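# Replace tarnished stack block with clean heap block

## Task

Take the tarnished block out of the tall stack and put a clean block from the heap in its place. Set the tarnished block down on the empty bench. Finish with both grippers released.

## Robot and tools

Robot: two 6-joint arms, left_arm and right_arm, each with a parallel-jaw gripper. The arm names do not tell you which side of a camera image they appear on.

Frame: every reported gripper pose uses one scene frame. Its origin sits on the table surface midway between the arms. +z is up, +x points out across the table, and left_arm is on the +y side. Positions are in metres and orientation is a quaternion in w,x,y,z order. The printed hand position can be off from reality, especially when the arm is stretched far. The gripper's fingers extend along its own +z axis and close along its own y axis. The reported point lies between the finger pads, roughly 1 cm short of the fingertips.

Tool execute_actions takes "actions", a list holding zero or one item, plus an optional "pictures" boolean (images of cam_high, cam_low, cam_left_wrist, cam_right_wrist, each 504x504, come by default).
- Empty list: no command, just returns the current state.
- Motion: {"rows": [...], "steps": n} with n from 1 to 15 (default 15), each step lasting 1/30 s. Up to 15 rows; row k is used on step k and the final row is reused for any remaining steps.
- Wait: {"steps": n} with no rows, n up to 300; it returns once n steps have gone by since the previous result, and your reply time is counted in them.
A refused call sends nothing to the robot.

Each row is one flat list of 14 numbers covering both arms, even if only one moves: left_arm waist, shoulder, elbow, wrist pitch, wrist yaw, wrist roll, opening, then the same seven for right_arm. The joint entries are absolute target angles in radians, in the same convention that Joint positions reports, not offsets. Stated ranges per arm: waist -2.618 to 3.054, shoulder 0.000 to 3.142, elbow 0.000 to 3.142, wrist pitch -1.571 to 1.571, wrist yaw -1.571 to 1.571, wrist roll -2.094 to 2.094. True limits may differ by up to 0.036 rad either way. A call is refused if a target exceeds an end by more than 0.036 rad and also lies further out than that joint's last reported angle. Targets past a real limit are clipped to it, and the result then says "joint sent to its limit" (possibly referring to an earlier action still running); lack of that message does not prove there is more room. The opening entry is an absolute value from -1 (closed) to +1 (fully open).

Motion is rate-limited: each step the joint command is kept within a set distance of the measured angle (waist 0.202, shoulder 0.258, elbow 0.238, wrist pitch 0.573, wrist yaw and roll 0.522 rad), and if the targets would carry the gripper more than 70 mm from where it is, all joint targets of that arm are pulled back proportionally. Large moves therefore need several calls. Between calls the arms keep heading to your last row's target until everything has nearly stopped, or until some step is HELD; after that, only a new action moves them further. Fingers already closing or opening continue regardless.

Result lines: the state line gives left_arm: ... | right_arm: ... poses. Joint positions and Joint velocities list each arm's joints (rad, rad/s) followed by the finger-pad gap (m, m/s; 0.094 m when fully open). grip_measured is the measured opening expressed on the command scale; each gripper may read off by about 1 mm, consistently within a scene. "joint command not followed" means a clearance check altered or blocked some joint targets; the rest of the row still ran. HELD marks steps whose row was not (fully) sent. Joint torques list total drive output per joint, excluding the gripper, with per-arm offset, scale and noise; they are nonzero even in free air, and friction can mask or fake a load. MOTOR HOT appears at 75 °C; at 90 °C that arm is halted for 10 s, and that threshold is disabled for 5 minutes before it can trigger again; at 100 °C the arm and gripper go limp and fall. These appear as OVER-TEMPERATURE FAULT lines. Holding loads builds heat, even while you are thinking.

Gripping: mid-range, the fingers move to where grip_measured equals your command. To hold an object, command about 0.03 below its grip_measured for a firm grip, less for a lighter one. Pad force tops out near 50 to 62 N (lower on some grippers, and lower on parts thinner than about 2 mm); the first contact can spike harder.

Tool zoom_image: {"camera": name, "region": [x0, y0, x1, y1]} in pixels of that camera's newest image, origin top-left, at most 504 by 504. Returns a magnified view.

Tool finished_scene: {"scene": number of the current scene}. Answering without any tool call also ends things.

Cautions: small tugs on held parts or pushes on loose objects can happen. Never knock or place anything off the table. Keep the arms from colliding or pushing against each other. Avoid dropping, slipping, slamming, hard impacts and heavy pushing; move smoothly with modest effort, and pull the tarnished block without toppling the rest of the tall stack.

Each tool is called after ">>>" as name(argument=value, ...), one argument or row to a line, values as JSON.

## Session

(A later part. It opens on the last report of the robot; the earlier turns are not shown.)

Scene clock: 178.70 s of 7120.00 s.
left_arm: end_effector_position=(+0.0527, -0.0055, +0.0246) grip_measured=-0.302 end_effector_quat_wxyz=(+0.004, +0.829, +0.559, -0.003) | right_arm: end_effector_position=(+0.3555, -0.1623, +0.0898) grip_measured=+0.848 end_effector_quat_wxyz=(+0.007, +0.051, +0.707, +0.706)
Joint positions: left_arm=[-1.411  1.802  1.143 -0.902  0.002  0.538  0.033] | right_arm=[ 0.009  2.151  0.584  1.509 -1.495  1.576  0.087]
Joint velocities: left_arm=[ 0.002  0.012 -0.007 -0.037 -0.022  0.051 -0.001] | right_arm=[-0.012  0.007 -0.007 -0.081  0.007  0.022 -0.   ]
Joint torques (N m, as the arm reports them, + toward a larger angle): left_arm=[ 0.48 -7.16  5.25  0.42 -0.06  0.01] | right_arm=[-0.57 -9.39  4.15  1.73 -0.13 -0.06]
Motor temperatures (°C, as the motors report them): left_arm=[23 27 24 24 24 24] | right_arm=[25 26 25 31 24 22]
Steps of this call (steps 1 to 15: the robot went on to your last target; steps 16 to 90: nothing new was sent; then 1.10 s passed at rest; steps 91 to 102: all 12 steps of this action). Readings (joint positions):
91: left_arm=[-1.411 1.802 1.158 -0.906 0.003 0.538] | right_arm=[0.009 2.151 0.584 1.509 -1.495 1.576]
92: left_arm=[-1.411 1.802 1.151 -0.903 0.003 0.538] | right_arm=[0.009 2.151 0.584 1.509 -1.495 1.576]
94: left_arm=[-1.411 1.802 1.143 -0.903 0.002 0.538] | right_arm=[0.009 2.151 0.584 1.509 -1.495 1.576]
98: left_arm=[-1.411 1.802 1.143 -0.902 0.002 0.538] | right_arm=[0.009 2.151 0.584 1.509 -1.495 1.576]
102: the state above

Borderline; close, lift and check.

>>> execute_actions(
  actions=[
    {"rows":[[-1.41,1.8,1.15,-0.91,0,0.54,-0.38,0,2.15,0.6,1.53,-1.5,1.57,0.85],[-1.41,1.8,1.15,-0.91,0,0.54,-0.42,0,2.15,0.6,1.53,-1.5,1.57,0.85],[-1.41,1.8,1.15,-0.91,0,0.54,-0.46,0,2.15,0.6,1.53,-1.5,1.57,0.85]],"steps":10},
  ],
)

>>> zoom_image(
  camera="cam_right_wrist",
  region=[300, 330, 390, 420],
)

Scene clock: 181.47 s of 7120.00 s.
left_arm: end_effector_position=(+0.0538, -0.0058, +0.0246) grip_measured=-0.423 end_effector_quat_wxyz=(+0.006, +0.829, +0.559, -0.001) | right_arm: end_effector_position=(+0.3555, -0.1623, +0.0898) grip_measured=+0.848 end_effector_quat_wxyz=(+0.007, +0.051, +0.707, +0.706)
Joint positions: left_arm=[-1.411  1.802  1.143 -0.9   -0.004  0.538  0.027] | right_arm=[ 0.009  2.151  0.584  1.509 -1.495  1.576  0.087]
Joint velocities: left_arm=[-0.007 -0.012 -0.002  0.007  0.037 -0.007 -0.   ] | right_arm=[-0.022 -0.007 -0.007 -0.037 -0.051 -0.051  0.   ]
Joint torques (N m, as the arm reports them, + toward a larger angle): left_arm=[-0.05 -7.9   6.93  0.27  0.    0.  ] | right_arm=[-0.57 -9.4   4.16  1.73 -0.13 -0.06]
Motor temperatures (°C, as the motors report them): left_arm=[23 27 24 24 24 24] | right_arm=[25 26 25 31 24 22]
Steps of this call (steps 1 to 15: the robot went on to your last target; steps 16 to 73: nothing new was sent; steps 74 to 83: all 10 steps of this action). Readings (joint positions):
74: left_arm=[-1.411 1.802 1.143 -0.902 0.001 0.538] | right_arm=[0.009 2.151 0.584 1.509 -1.495 1.576]
75: left_arm=[-1.411 1.802 1.143 -0.901 -0.003 0.538] | right_arm=[0.009 2.151 0.584 1.509 -1.495 1.576]
77: left_arm=[-1.411 1.802 1.143 -0.900 -0.004 0.538] | right_arm=[0.009 2.151 0.584 1.509 -1.495 1.576]
81: left_arm=[-1.411 1.802 1.143 -0.900 -0.004 0.538] | right_arm=[0.009 2.151 0.584 1.509 -1.495 1.576]
83: the state above

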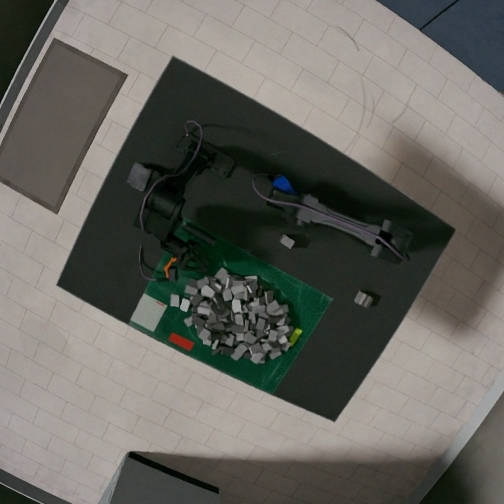

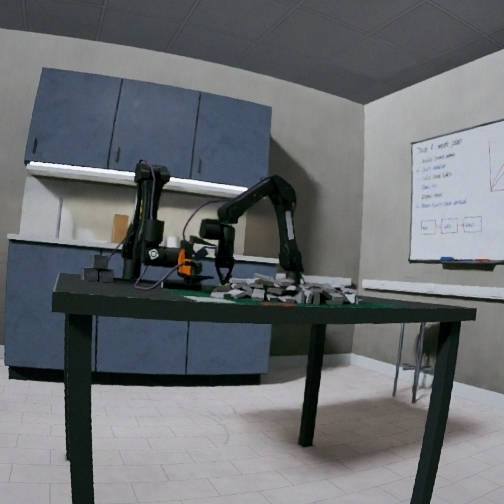

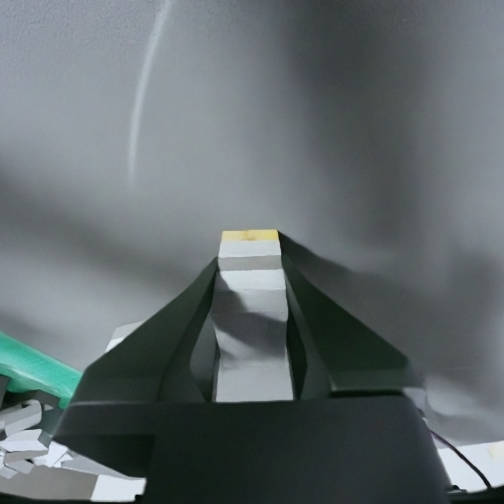

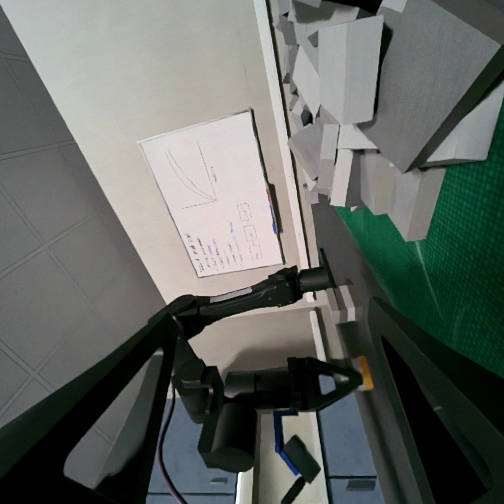

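Region (300, 330, 390, 420) of cam_right_wrist's 504x504 image, scaled by 5.600, with more detail than that image has.

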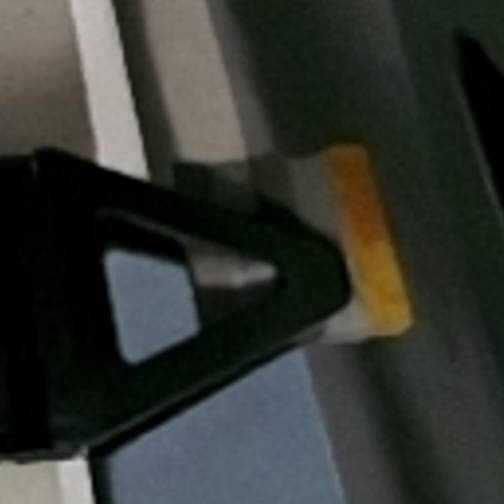

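>>> execute_actions(
  actions=[
    {"rows":[[-1.41,1.77,1.18,-0.92,0,0.54,-0.46,0,2.15,0.6,1.53,-1.5,1.57,0.85],[-1.41,1.76,1.195,-0.94,0,0.54,-0.46,0,2.15,0.6,1.53,-1.5,1.57,0.85],[-1.41,1.755,1.21,-0.96,0,0.54,-0.46,0,2.15,0.6,1.53,-1.5,1.57,0.85],[-1.41,1.75,1.225,-0.985,0,0.54,-0.46,0,2.15,0.6,1.53,-1.5,1.57,0.85],[-1.41,1.745,1.24,-1.01,0,0.54,-0.46,0,2.15,0.6,1.53,-1.5,1.57,0.85],[-1.41,1.74,1.255,-1.035,0,0.54,-0.46,0,2.15,0.6,1.53,-1.5,1.57,0.85],[-1.41,1.735,1.27,-1.06,0,0.54,-0.46,0,2.15,0.6,1.53,-1.5,1.57,0.85],[-1.41,1.73,1.285,-1.085,0,0.54,-0.46,0,2.15,0.6,1.53,-1.5,1.57,0.85],[-1.41,1.725,1.3,-1.11,0,0.54,-0.46,0,2.15,0.6,1.53,-1.5,1.57,0.85],[-1.41,1.725,1.315,-1.12,0,0.54,-0.46,0,2.15,0.6,1.53,-1.5,1.57,0.85]]},
  ],
  pictures=false,
)

>>> execute_actions(
  actions=[
    {"rows":[[-1.39,1.725,1.315,-1.12,0,0.54,-0.46,0,2.15,0.6,1.53,-1.5,1.57,0.85],[-1.37,1.725,1.315,-1.12,0,0.54,-0.46,0,2.15,0.6,1.53,-1.5,1.57,0.85],[-1.34,1.725,1.315,-1.12,0,0.54,-0.46,0,2.15,0.6,1.53,-1.5,1.57,0.85],[-1.31,1.725,1.315,-1.12,0,0.54,-0.46,0,2.15,0.6,1.53,-1.5,1.57,0.85],[-1.275,1.725,1.315,-1.12,0,0.54,-0.46,0,2.15,0.6,1.53,-1.5,1.57,0.85],[-1.24,1.725,1.315,-1.12,0,0.54,-0.46,0,2.15,0.6,1.53,-1.5,1.57,0.85],[-1.205,1.725,1.315,-1.12,0,0.54,-0.46,0,2.15,0.6,1.53,-1.5,1.57,0.85],[-1.17,1.725,1.315,-1.12,0,0.54,-0.46,0,2.15,0.6,1.53,-1.5,1.57,0.85],[-1.14,1.725,1.315,-1.12,0,0.54,-0.46,0,2.15,0.6,1.53,-1.5,1.57,0.85],[-1.11,1.725,1.315,-1.12,0,0.54,-0.46,0,2.15,0.6,1.53,-1.5,1.57,0.85],[-1.085,1.725,1.315,-1.12,0,0.54,-0.46,0,2.15,0.6,1.53,-1.5,1.57,0.85],[-1.065,1.725,1.315,-1.12,0,0.54,-0.46,0,2.15,0.6,1.53,-1.5,1.57,0.85],[-1.05,1.725,1.315,-1.12,0,0.54,-0.46,0,2.15,0.6,1.53,-1.5,1.57,0.85],[-1.04,1.725,1.315,-1.12,0,0.54,-0.46,0,2.15,0.6,1.53,-1.5,1.57,0.85],[-1.03,1.725,1.315,-1.12,0,0.54,-0.46,0,2.15,0.6,1.53,-1.5,1.57,0.85]]},
  ],
  pictures=false,
)

>>> execute_actions(
  actions=[
    {"steps":10},
  ],
)

Scene clock: 193.17 s of 7120.00 s.
left_arm: end_effector_position=(+0.0553, -0.0153, +0.0744) grip_measured=-0.423 end_effector_quat_wxyz=(+0.020, +0.829, +0.559, -0.007) | right_arm: end_effector_position=(+0.3555, -0.1623, +0.0898) grip_measured=+0.848 end_effector_quat_wxyz=(+0.007, +0.051, +0.707, +0.706)
Joint positions: left_arm=[-1.411  1.749  1.286 -1.065 -0.004  0.538  0.027] | right_arm=[ 0.009  2.151  0.584  1.509 -1.495  1.576  0.087]
Joint velocities: left_arm=[-0.017 -0.032  0.032 -0.154 -0.051  0.007  0.   ] | right_arm=[-0.007 -0.012 -0.007 -0.022 -0.022 -0.037  0.   ]
Joint torques (N m, as the arm reports them, + toward a larger angle): left_arm=[ 0.   -9.13  9.13  0.09  0.    0.  ] | right_arm=[-0.56 -9.39  4.14  1.73 -0.13 -0.05]
Motor temperatures (°C, as the motors report them): left_arm=[23 27 24 24 24 24] | right_arm=[25 26 25 31 24 22]
Steps of this call (steps 1 to 15: the robot went on to your last target; steps 16 to 90: nothing new was sent; then 8.20 s passed at rest; steps 91 to 105: all 15 steps of this action). Readings (joint positions):
91: left_arm=[-1.411 1.802 1.143 -0.900 -0.004 0.538] | right_arm=[0.009 2.151 0.584 1.509 -1.495 1.576]
92: left_arm=[-1.411 1.802 1.146 -0.903 -0.004 0.538] | right_arm=[0.009 2.151 0.584 1.509 -1.495 1.576]
94: left_arm=[-1.411 1.802 1.159 -0.921 -0.004 0.538] | right_arm=[0.009 2.151 0.584 1.509 -1.495 1.576]
98: left_arm=[-1.411 1.788 1.214 -0.986 -0.004 0.538] | right_arm=[0.009 2.151 0.584 1.509 -1.495 1.576]
105: the state above

Scene clock: 193.67 s of 7120.00 s.
left_arm: end_effector_position=(+0.1646, +0.0309, +0.0744) grip_measured=-0.423 end_effector_quat_wxyz=(+0.009, +0.712, +0.702, +0.002) | right_arm: end_effector_position=(+0.3555, -0.1623, +0.0898) grip_measured=+0.848 end_effector_quat_wxyz=(+0.007, +0.051, +0.707, +0.706)
Joint positions: left_arm=[-1.042  1.749  1.286 -1.092 -0.008  0.538  0.027] | right_arm=[ 0.009  2.151  0.584  1.509 -1.495  1.576  0.087]
Joint velocities: left_arm=[ 0.354 -0.002  0.007 -0.081 -0.022  0.037 -0.001] | right_arm=[-0.007 -0.002 -0.007  0.051 -0.051  0.007  0.   ]
Joint torques (N m, as the arm reports them, + toward a larger angle): left_arm=[-1.01 -9.18  9.16  0.12  0.08 -0.02] | right_arm=[-0.58 -9.39  4.13  1.73 -0.13 -0.06]
Motor temperatures (°C, as the motors report them): left_arm=[23 27 24 24 24 24] | right_arm=[25 26 25 31 24 22]
Steps of this call (steps 1 to 15: all 15 steps of this action). Readings (joint positions):
1: left_arm=[-1.410 1.749 1.286 -1.070 -0.003 0.538] | right_arm=[0.009 2.151 0.584 1.509 -1.495 1.576]
2: left_arm=[-1.406 1.749 1.286 -1.075 -0.002 0.538] | right_arm=[0.009 2.151 0.584 1.509 -1.495 1.576]
4: left_arm=[-1.380 1.749 1.286 -1.086 0.006 0.538] | right_arm=[0.009 2.151 0.584 1.509 -1.495 1.576]
8: left_arm=[-1.249 1.749 1.286 -1.091 0.011 0.538] | right_arm=[0.009 2.151 0.584 1.509 -1.495 1.576]
15: the state above

Scene clock: 194.00 s of 7120.00 s.
left_arm: end_effector_position=(+0.1678, +0.0344, +0.0743) grip_measured=-0.423 end_effector_quat_wxyz=(+0.006, +0.707, +0.707, +0.002) | right_arm: end_effector_position=(+0.3555, -0.1623, +0.0898) grip_measured=+0.848 end_effector_quat_wxyz=(+0.007, +0.051, +0.707, +0.706)
Joint positions: left_arm=[-1.026  1.749  1.286 -1.097 -0.007  0.538  0.027] | right_arm=[ 0.009  2.151  0.584  1.509 -1.495  1.576  0.087]
Joint velocities: left_arm=[ 0.007 -0.007 -0.007  0.022  0.066 -0.066 -0.001] | right_arm=[ 0.002  0.002 -0.002  0.022 -0.007 -0.037  0.   ]
Joint torques (N m, as the arm reports them, + toward a larger angle): left_arm=[-0.5  -9.12  9.16  0.18 -0.04  0.  ] | right_arm=[-0.57 -9.38  4.13  1.73 -0.13 -0.06]
Motor temperatures (°C, as the motors report them): left_arm=[23 27 24 24 24 24] | right_arm=[25 26 25 31 24 22]
Steps of this call (steps 1 to 10: the robot went on to your last target). Readings (joint positions):
1: left_arm=[-1.032 1.749 1.286 -1.092 -0.010 0.538] | right_arm=[0.009 2.151 0.584 1.509 -1.495 1.576]
2: left_arm=[-1.027 1.749 1.286 -1.094 -0.011 0.538] | right_arm=[0.009 2.151 0.584 1.509 -1.495 1.576]
4: left_arm=[-1.026 1.749 1.286 -1.095 -0.010 0.538] | right_arm=[0.009 2.151 0.584 1.509 -1.495 1.576]
8: left_arm=[-1.026 1.749 1.286 -1.097 -0.007 0.538] | right_arm=[0.009 2.151 0.584 1.509 -1.495 1.576]
10: the state above

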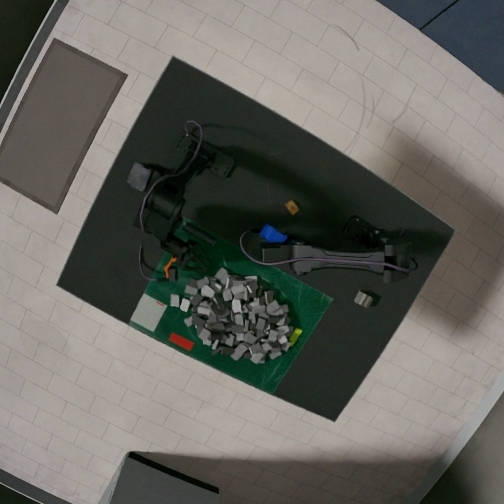

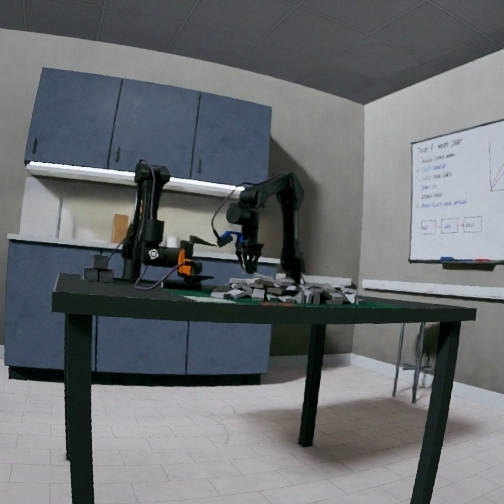

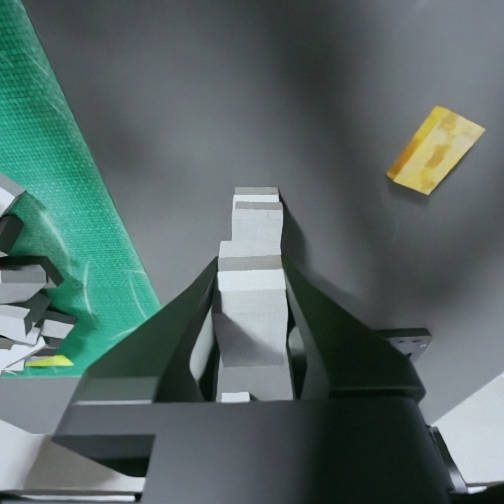

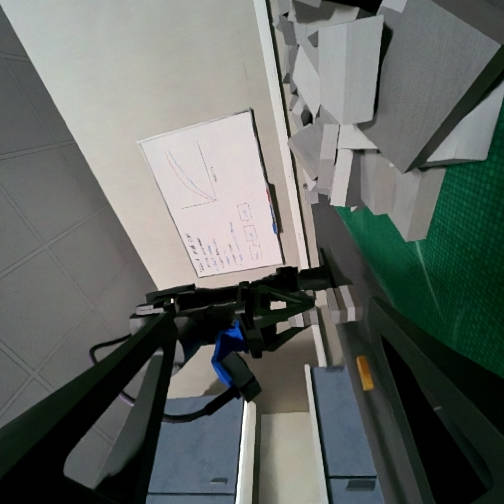

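>>> execute_actions(
  actions=[
    {"rows":[[-1.045,1.735,1.27,-1.07,0,0.54,-0.46,0,2.15,0.6,1.53,-1.5,1.57,0.85],[-1.045,1.735,1.26,-1.055,0,0.54,-0.46,0,2.15,0.6,1.53,-1.5,1.57,0.85],[-1.045,1.735,1.25,-1.04,0,0.54,-0.46,0,2.15,0.6,1.53,-1.5,1.57,0.85],[-1.045,1.735,1.24,-1.03,0,0.54,-0.46,0,2.15,0.6,1.53,-1.5,1.57,0.85],[-1.045,1.735,1.23,-1.022,0,0.54,-0.46,0,2.15,0.6,1.53,-1.5,1.57,0.85],[-1.045,1.735,1.223,-1.022,0,0.54,-0.46,0,2.15,0.6,1.53,-1.5,1.57,0.85]]},
  ],
  pictures=false,
)

>>> execute_actions(
  actions=[
    {"steps":10},
  ],
)

>>> zoom_image(
  camera="cam_right_wrist",
  region=[280, 260, 370, 350],
)

Scene clock: 199.27 s of 7120.00 s.
left_arm: end_effector_position=(+0.1635, +0.0350, +0.0608) grip_measured=-0.423 end_effector_quat_wxyz=(+0.007, +0.711, +0.704, +0.001) | right_arm: end_effector_position=(+0.3555, -0.1623, +0.0898) grip_measured=+0.848 end_effector_quat_wxyz=(+0.007, +0.051, +0.707, +0.706)
Joint positions: left_arm=[-1.036  1.749  1.231 -1.039 -0.005  0.538  0.027] | right_arm=[ 0.009  2.151  0.584  1.509 -1.495  1.576  0.087]
Joint velocities: left_arm=[ 0.002 -0.007  0.022  0.051 -0.037  0.066 -0.001] | right_arm=[ 0.002 -0.002  0.007 -0.051 -0.022 -0.022 -0.001]
Joint torques (N m, as the arm reports them, + toward a larger angle): left_arm=[-0.87 -8.66  5.89  0.41  0.01  0.01] | right_arm=[-0.56 -9.38  4.13  1.73 -0.13 -0.05]
Motor temperatures (°C, as the motors report them): left_arm=[23 27 24 24 24 24] | right_arm=[25 26 25 31 24 22]
Steps of this call (steps 1 to 30: the robot went on to your last target; steps 31 to 90: nothing new was sent; then 1.77 s passed at rest; steps 91 to 105: all 15 steps of this action). Readings (joint positions):
91: left_arm=[-1.027 1.749 1.286 -1.096 -0.007 0.538] | right_arm=[0.009 2.151 0.584 1.509 -1.495 1.576]
92: left_arm=[-1.029 1.749 1.284 -1.092 -0.006 0.538] | right_arm=[0.009 2.151 0.584 1.509 -1.495 1.576]
94: left_arm=[-1.033 1.749 1.273 -1.073 -0.006 0.538] | right_arm=[0.009 2.151 0.584 1.509 -1.495 1.576]
98: left_arm=[-1.036 1.749 1.238 -1.046 -0.005 0.538] | right_arm=[0.009 2.151 0.584 1.509 -1.495 1.576]
105: the state above

Scene clock: 199.60 s of 7120.00 s.
left_arm: end_effector_position=(+0.1641, +0.0340, +0.0608) grip_measured=-0.423 end_effector_quat_wxyz=(+0.010, +0.711, +0.704, +0.000) | right_arm: end_effector_position=(+0.3555, -0.1623, +0.0898) grip_measured=+0.848 end_effector_quat_wxyz=(+0.007, +0.051, +0.707, +0.706)
Joint positions: left_arm=[-1.036  1.749  1.231 -1.034 -0.005  0.538  0.027] | right_arm=[ 0.009  2.151  0.584  1.509 -1.495  1.576  0.087]
Joint velocities: left_arm=[ 0.002  0.022 -0.017 -0.051  0.022 -0.037 -0.   ] | right_arm=[-0.017 -0.007 -0.002 -0.051  0.037  0.022 -0.   ]
Joint torques (N m, as the arm reports them, + toward a larger angle): left_arm=[-0.89 -8.47  5.99  0.47  0.01  0.  ] | right_arm=[-0.57 -9.39  4.15  1.73 -0.13 -0.05]
Motor temperatures (°C, as the motors report them): left_arm=[23 27 24 24 24 24] | right_arm=[25 26 25 31 24 22]
Steps of this call (steps 1 to 10: the robot went on to your last target). Readings (joint positions):
1: left_arm=[-1.036 1.749 1.231 -1.037 -0.005 0.538] | right_arm=[0.009 2.151 0.584 1.509 -1.495 1.576]
2: left_arm=[-1.036 1.749 1.231 -1.036 -0.005 0.538] | right_arm=[0.009 2.151 0.584 1.509 -1.495 1.576]
4: left_arm=[-1.036 1.749 1.231 -1.035 -0.005 0.538] | right_arm=[0.009 2.151 0.584 1.509 -1.495 1.576]
8: left_arm=[-1.036 1.749 1.231 -1.034 -0.005 0.538] | right_arm=[0.009 2.151 0.584 1.509 -1.495 1.576]
10: the state above

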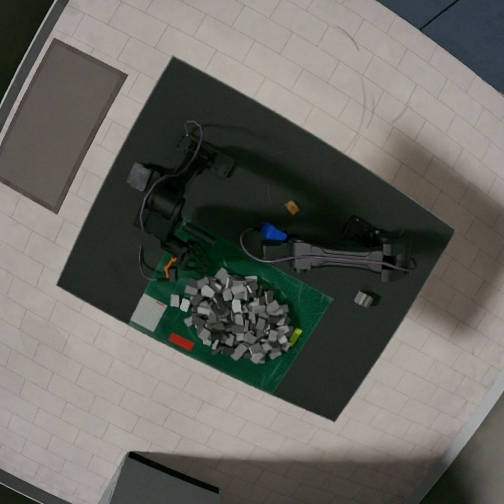

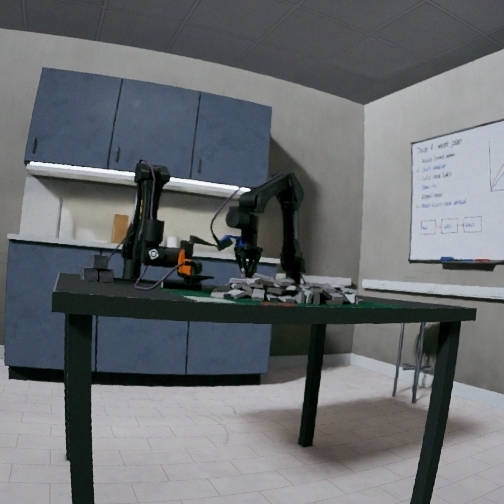

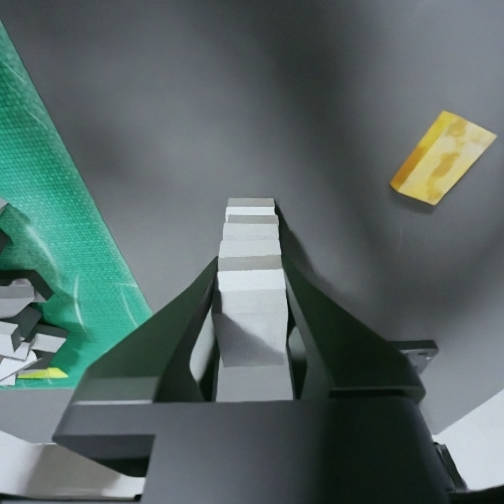

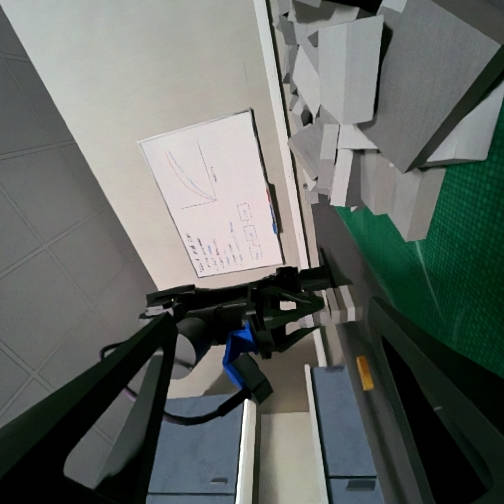

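Region (280, 260, 370, 350) of cam_right_wrist's 504x504 image, scaled by 5.600, with more detail than that image has.

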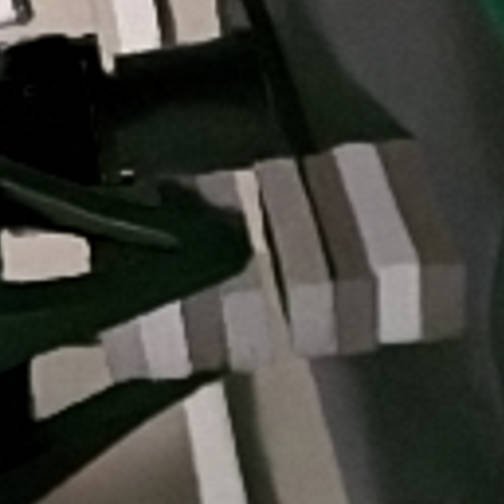

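Lower the last 4–5 mm using the shoulder alone (nearly vertical).

>>> execute_actions(
  actions=[
    {"rows":[[-1.036,1.755,1.228,-1.022,0,0.54,-0.46,0,2.15,0.6,1.53,-1.5,1.57,0.85],[-1.036,1.762,1.228,-1.022,0,0.54,-0.46,0,2.15,0.6,1.53,-1.5,1.57,0.85],[-1.036,1.769,1.228,-1.022,0,0.54,-0.46,0,2.15,0.6,1.53,-1.5,1.57,0.85],[-1.036,1.776,1.228,-1.022,0,0.54,-0.46,0,2.15,0.6,1.53,-1.5,1.57,0.85]]},
  ],
)

>>> zoom_image(
  camera="cam_right_wrist",
  region=[280, 260, 370, 350],
)

Scene clock: 203.60 s of 7120.00 s.
left_arm: end_effector_position=(+0.1639, +0.0343, +0.0551) grip_measured=-0.423 end_effector_quat_wxyz=(+0.002, +0.711, +0.704, +0.002) | right_arm: end_effector_position=(+0.3555, -0.1623, +0.0898) grip_measured=+0.848 end_effector_quat_wxyz=(+0.007, +0.051, +0.707, +0.706)
Joint positions: left_arm=[-1.036  1.768  1.231 -1.031 -0.005  0.538  0.027] | right_arm=[ 0.009  2.151  0.584  1.509 -1.495  1.576  0.087]
Joint velocities: left_arm=[-0.012 -0.007  0.012 -0.022  0.007  0.051 -0.   ] | right_arm=[ 0.002  0.007  0.007  0.051 -0.081 -0.066 -0.001]
Joint torques (N m, as the arm reports them, + toward a larger angle): left_arm=[ 0.01 -7.05  6.29  0.42  0.   -0.01] | right_arm=[-0.56 -9.41  4.15  1.73 -0.13 -0.05]
Motor temperatures (°C, as the motors report them): left_arm=[23 27 24 24 24 24] | right_arm=[25 26 25 31 24 22]
Steps of this call (steps 1 to 15: the robot went on to your last target; steps 16 to 90: nothing new was sent; then 0.50 s passed at rest; steps 91 to 105: all 15 steps of this action). Readings (joint positions):
91: left_arm=[-1.036 1.749 1.231 -1.034 -0.005 0.538] | right_arm=[0.009 2.151 0.584 1.509 -1.495 1.576]
92: left_arm=[-1.036 1.749 1.231 -1.034 -0.005 0.538] | right_arm=[0.009 2.151 0.584 1.509 -1.495 1.576]
94: left_arm=[-1.036 1.751 1.231 -1.034 -0.005 0.538] | right_arm=[0.009 2.151 0.584 1.509 -1.495 1.576]
98: left_arm=[-1.036 1.766 1.231 -1.032 -0.005 0.538] | right_arm=[0.009 2.151 0.584 1.509 -1.495 1.576]
105: the state above

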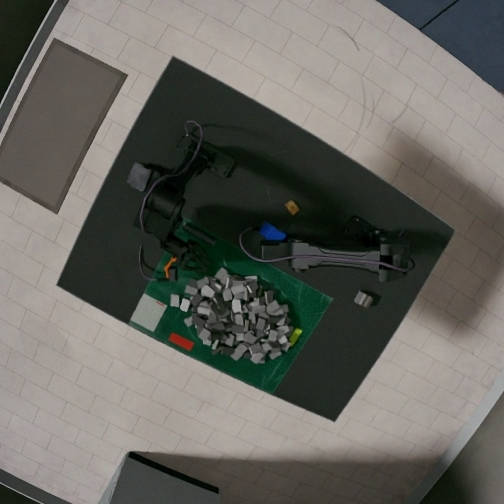

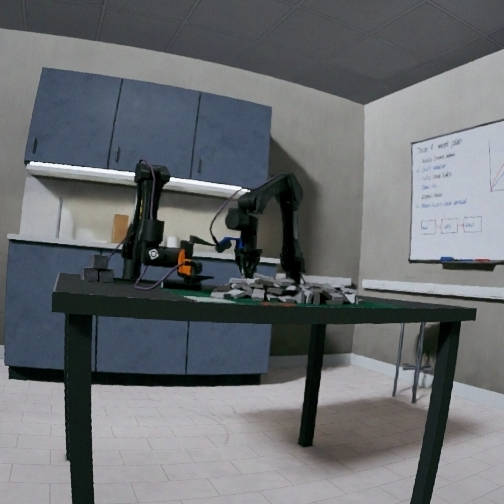

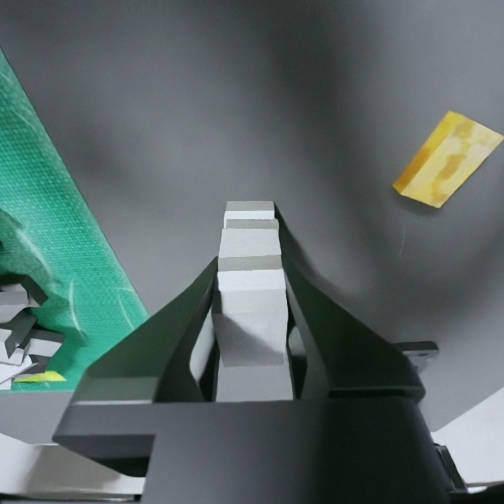

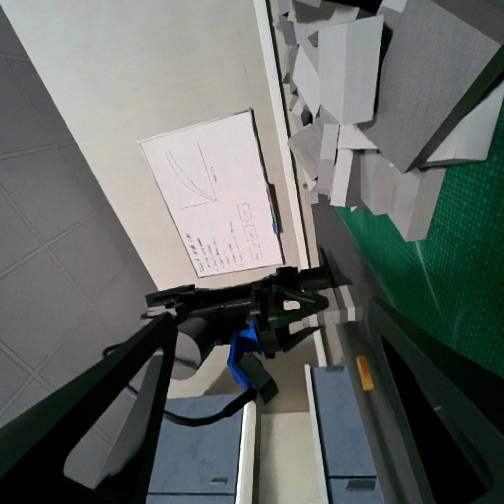

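Region (280, 260, 370, 350) of cam_right_wrist's 504x504 image, scaled by 5.600, with more detail than that image has.

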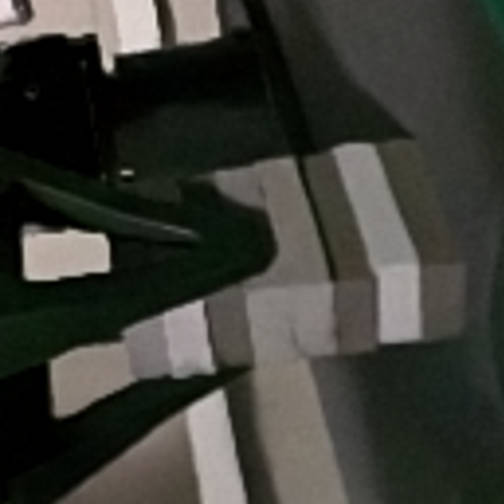

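>>> execute_actions(
  actions=[
    {"rows":[[-1.036,1.768,1.231,-1.03,0,0.54,0.8,0,2.15,0.6,1.53,-1.5,1.57,0.85]],"steps":10},
  ],
  pictures=false,
)

>>> execute_actions(
  actions=[
    {"rows":[[-1.036,1.72,1.231,-1.03,0,0.54,0.8,0,2.15,0.6,1.53,-1.5,1.57,0.85],[-1.036,1.68,1.231,-1.03,0,0.54,0.8,0,2.15,0.6,1.53,-1.5,1.57,0.85],[-1.036,1.64,1.231,-1.04,0,0.54,0.8,0,2.15,0.6,1.53,-1.5,1.57,0.85],[-1.036,1.6,1.231,-1.06,0,0.54,0.8,0,2.15,0.6,1.53,-1.5,1.57,0.85],[-1.036,1.56,1.231,-1.07,0,0.54,0.8,0,2.15,0.6,1.53,-1.5,1.57,0.85],[-1.036,1.52,1.231,-1.07,0,0.54,0.8,0,2.15,0.6,1.53,-1.5,1.57,0.85]]},
  ],
)

Scene clock: 207.83 s of 7120.00 s.
left_arm: end_effector_position=(+0.1639, +0.0343, +0.0551) grip_measured=+0.798 end_effector_quat_wxyz=(+0.002, +0.711, +0.704, +0.002) | right_arm: end_effector_position=(+0.3555, -0.1623, +0.0898) grip_measured=+0.848 end_effector_quat_wxyz=(+0.007, +0.051, +0.707, +0.706)
Joint positions: left_arm=[-1.036  1.768  1.231 -1.031 -0.005  0.538  0.084] | right_arm=[ 0.009  2.151  0.584  1.509 -1.495  1.576  0.087]
Joint velocities: left_arm=[-0.002  0.002 -0.012 -0.066 -0.007 -0.022  0.   ] | right_arm=[-0.012 -0.012 -0.002  0.051  0.022  0.007 -0.   ]
Joint torques (N m, as the arm reports them, + toward a larger angle): left_arm=[-0.08 -7.65  6.63  0.37  0.01  0.  ] | right_arm=[-0.59 -9.39  4.13  1.73 -0.13 -0.05]
Motor temperatures (°C, as the motors report them): left_arm=[23 27 24 24 24 24] | right_arm=[25 26 25 31 24 22]
Steps of this call (steps 1 to 15: the robot went on to your last target; steps 16 to 90: nothing new was sent; then 0.90 s passed at rest; steps 91 to 100: all 10 steps of this action). Readings (joint positions):
91: left_arm=[-1.036 1.768 1.231 -1.031 -0.005 0.538] | right_arm=[0.009 2.151 0.584 1.509 -1.495 1.576]
92: left_arm=[-1.036 1.768 1.231 -1.031 -0.005 0.538] | right_arm=[0.009 2.151 0.584 1.509 -1.495 1.576]
94: left_arm=[-1.036 1.768 1.231 -1.031 -0.005 0.538] | right_arm=[0.009 2.151 0.584 1.509 -1.495 1.576]
98: left_arm=[-1.036 1.768 1.231 -1.031 -0.005 0.538] | right_arm=[0.009 2.151 0.584 1.509 -1.495 1.576]
100: the state above

Scene clock: 208.33 s of 7120.00 s.
left_arm: end_effector_position=(+0.1655, +0.0316, +0.1323) grip_measured=+0.798 end_effector_quat_wxyz=(+0.121, +0.705, +0.698, -0.029) | right_arm: end_effector_position=(+0.3555, -0.1623, +0.0898) grip_measured=+0.848 end_effector_quat_wxyz=(+0.007, +0.051, +0.707, +0.706)
Joint positions: left_arm=[-1.036  1.507  1.231 -1.045 -0.005  0.538  0.084] | right_arm=[ 0.009  2.151  0.584  1.509 -1.495  1.576  0.087]
Joint velocities: left_arm=[ 0.002 -0.012 -0.007 -0.007 -0.022 -0.022 -0.001] | right_arm=[ 0.007 -0.002 -0.007 -0.066 -0.066  0.007 -0.001]
Joint torques (N m, as the arm reports them, + toward a larger angle): left_arm=[-0.1  -5.07  7.43  0.63  0.02  0.  ] | right_arm=[-0.57 -9.4   4.16  1.74 -0.13 -0.06]
Motor temperatures (°C, as the motors report them): left_arm=[23 27 24 24 24 24] | right_arm=[25 26 25 31 24 22]
Steps of this call (steps 1 to 15: all 15 steps of this action). Readings (joint positions):
1: left_arm=[-1.036 1.766 1.231 -1.031 -0.005 0.538] | right_arm=[0.009 2.151 0.584 1.509 -1.495 1.576]
2: left_arm=[-1.036 1.759 1.231 -1.031 -0.005 0.538] | right_arm=[0.009 2.151 0.584 1.509 -1.495 1.576]
4: left_arm=[-1.036 1.718 1.231 -1.032 -0.005 0.538] | right_arm=[0.009 2.151 0.584 1.509 -1.495 1.576]
8: left_arm=[-1.036 1.560 1.231 -1.037 -0.005 0.538] | right_arm=[0.009 2.151 0.584 1.509 -1.495 1.576]
15: the state above

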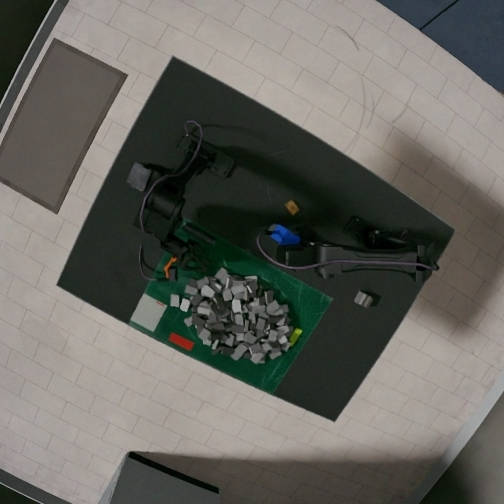

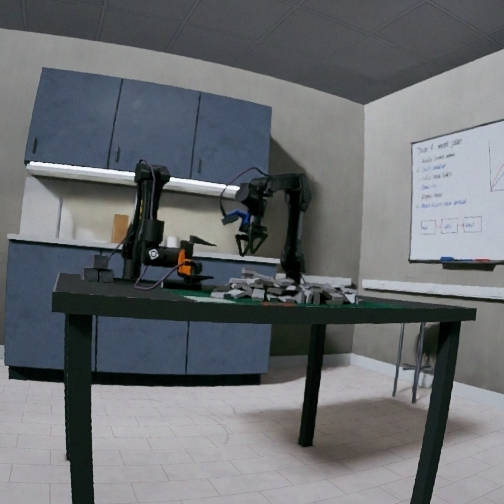

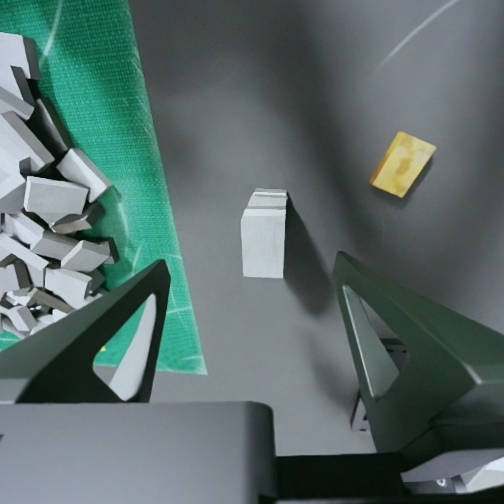

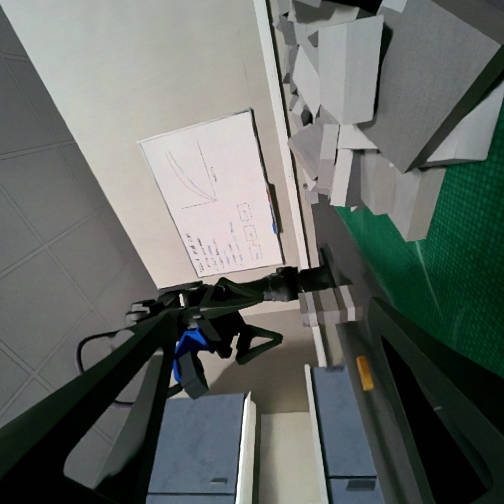

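>>> finished_scene(
  scene=1,
)

The scene is finished: the task was done.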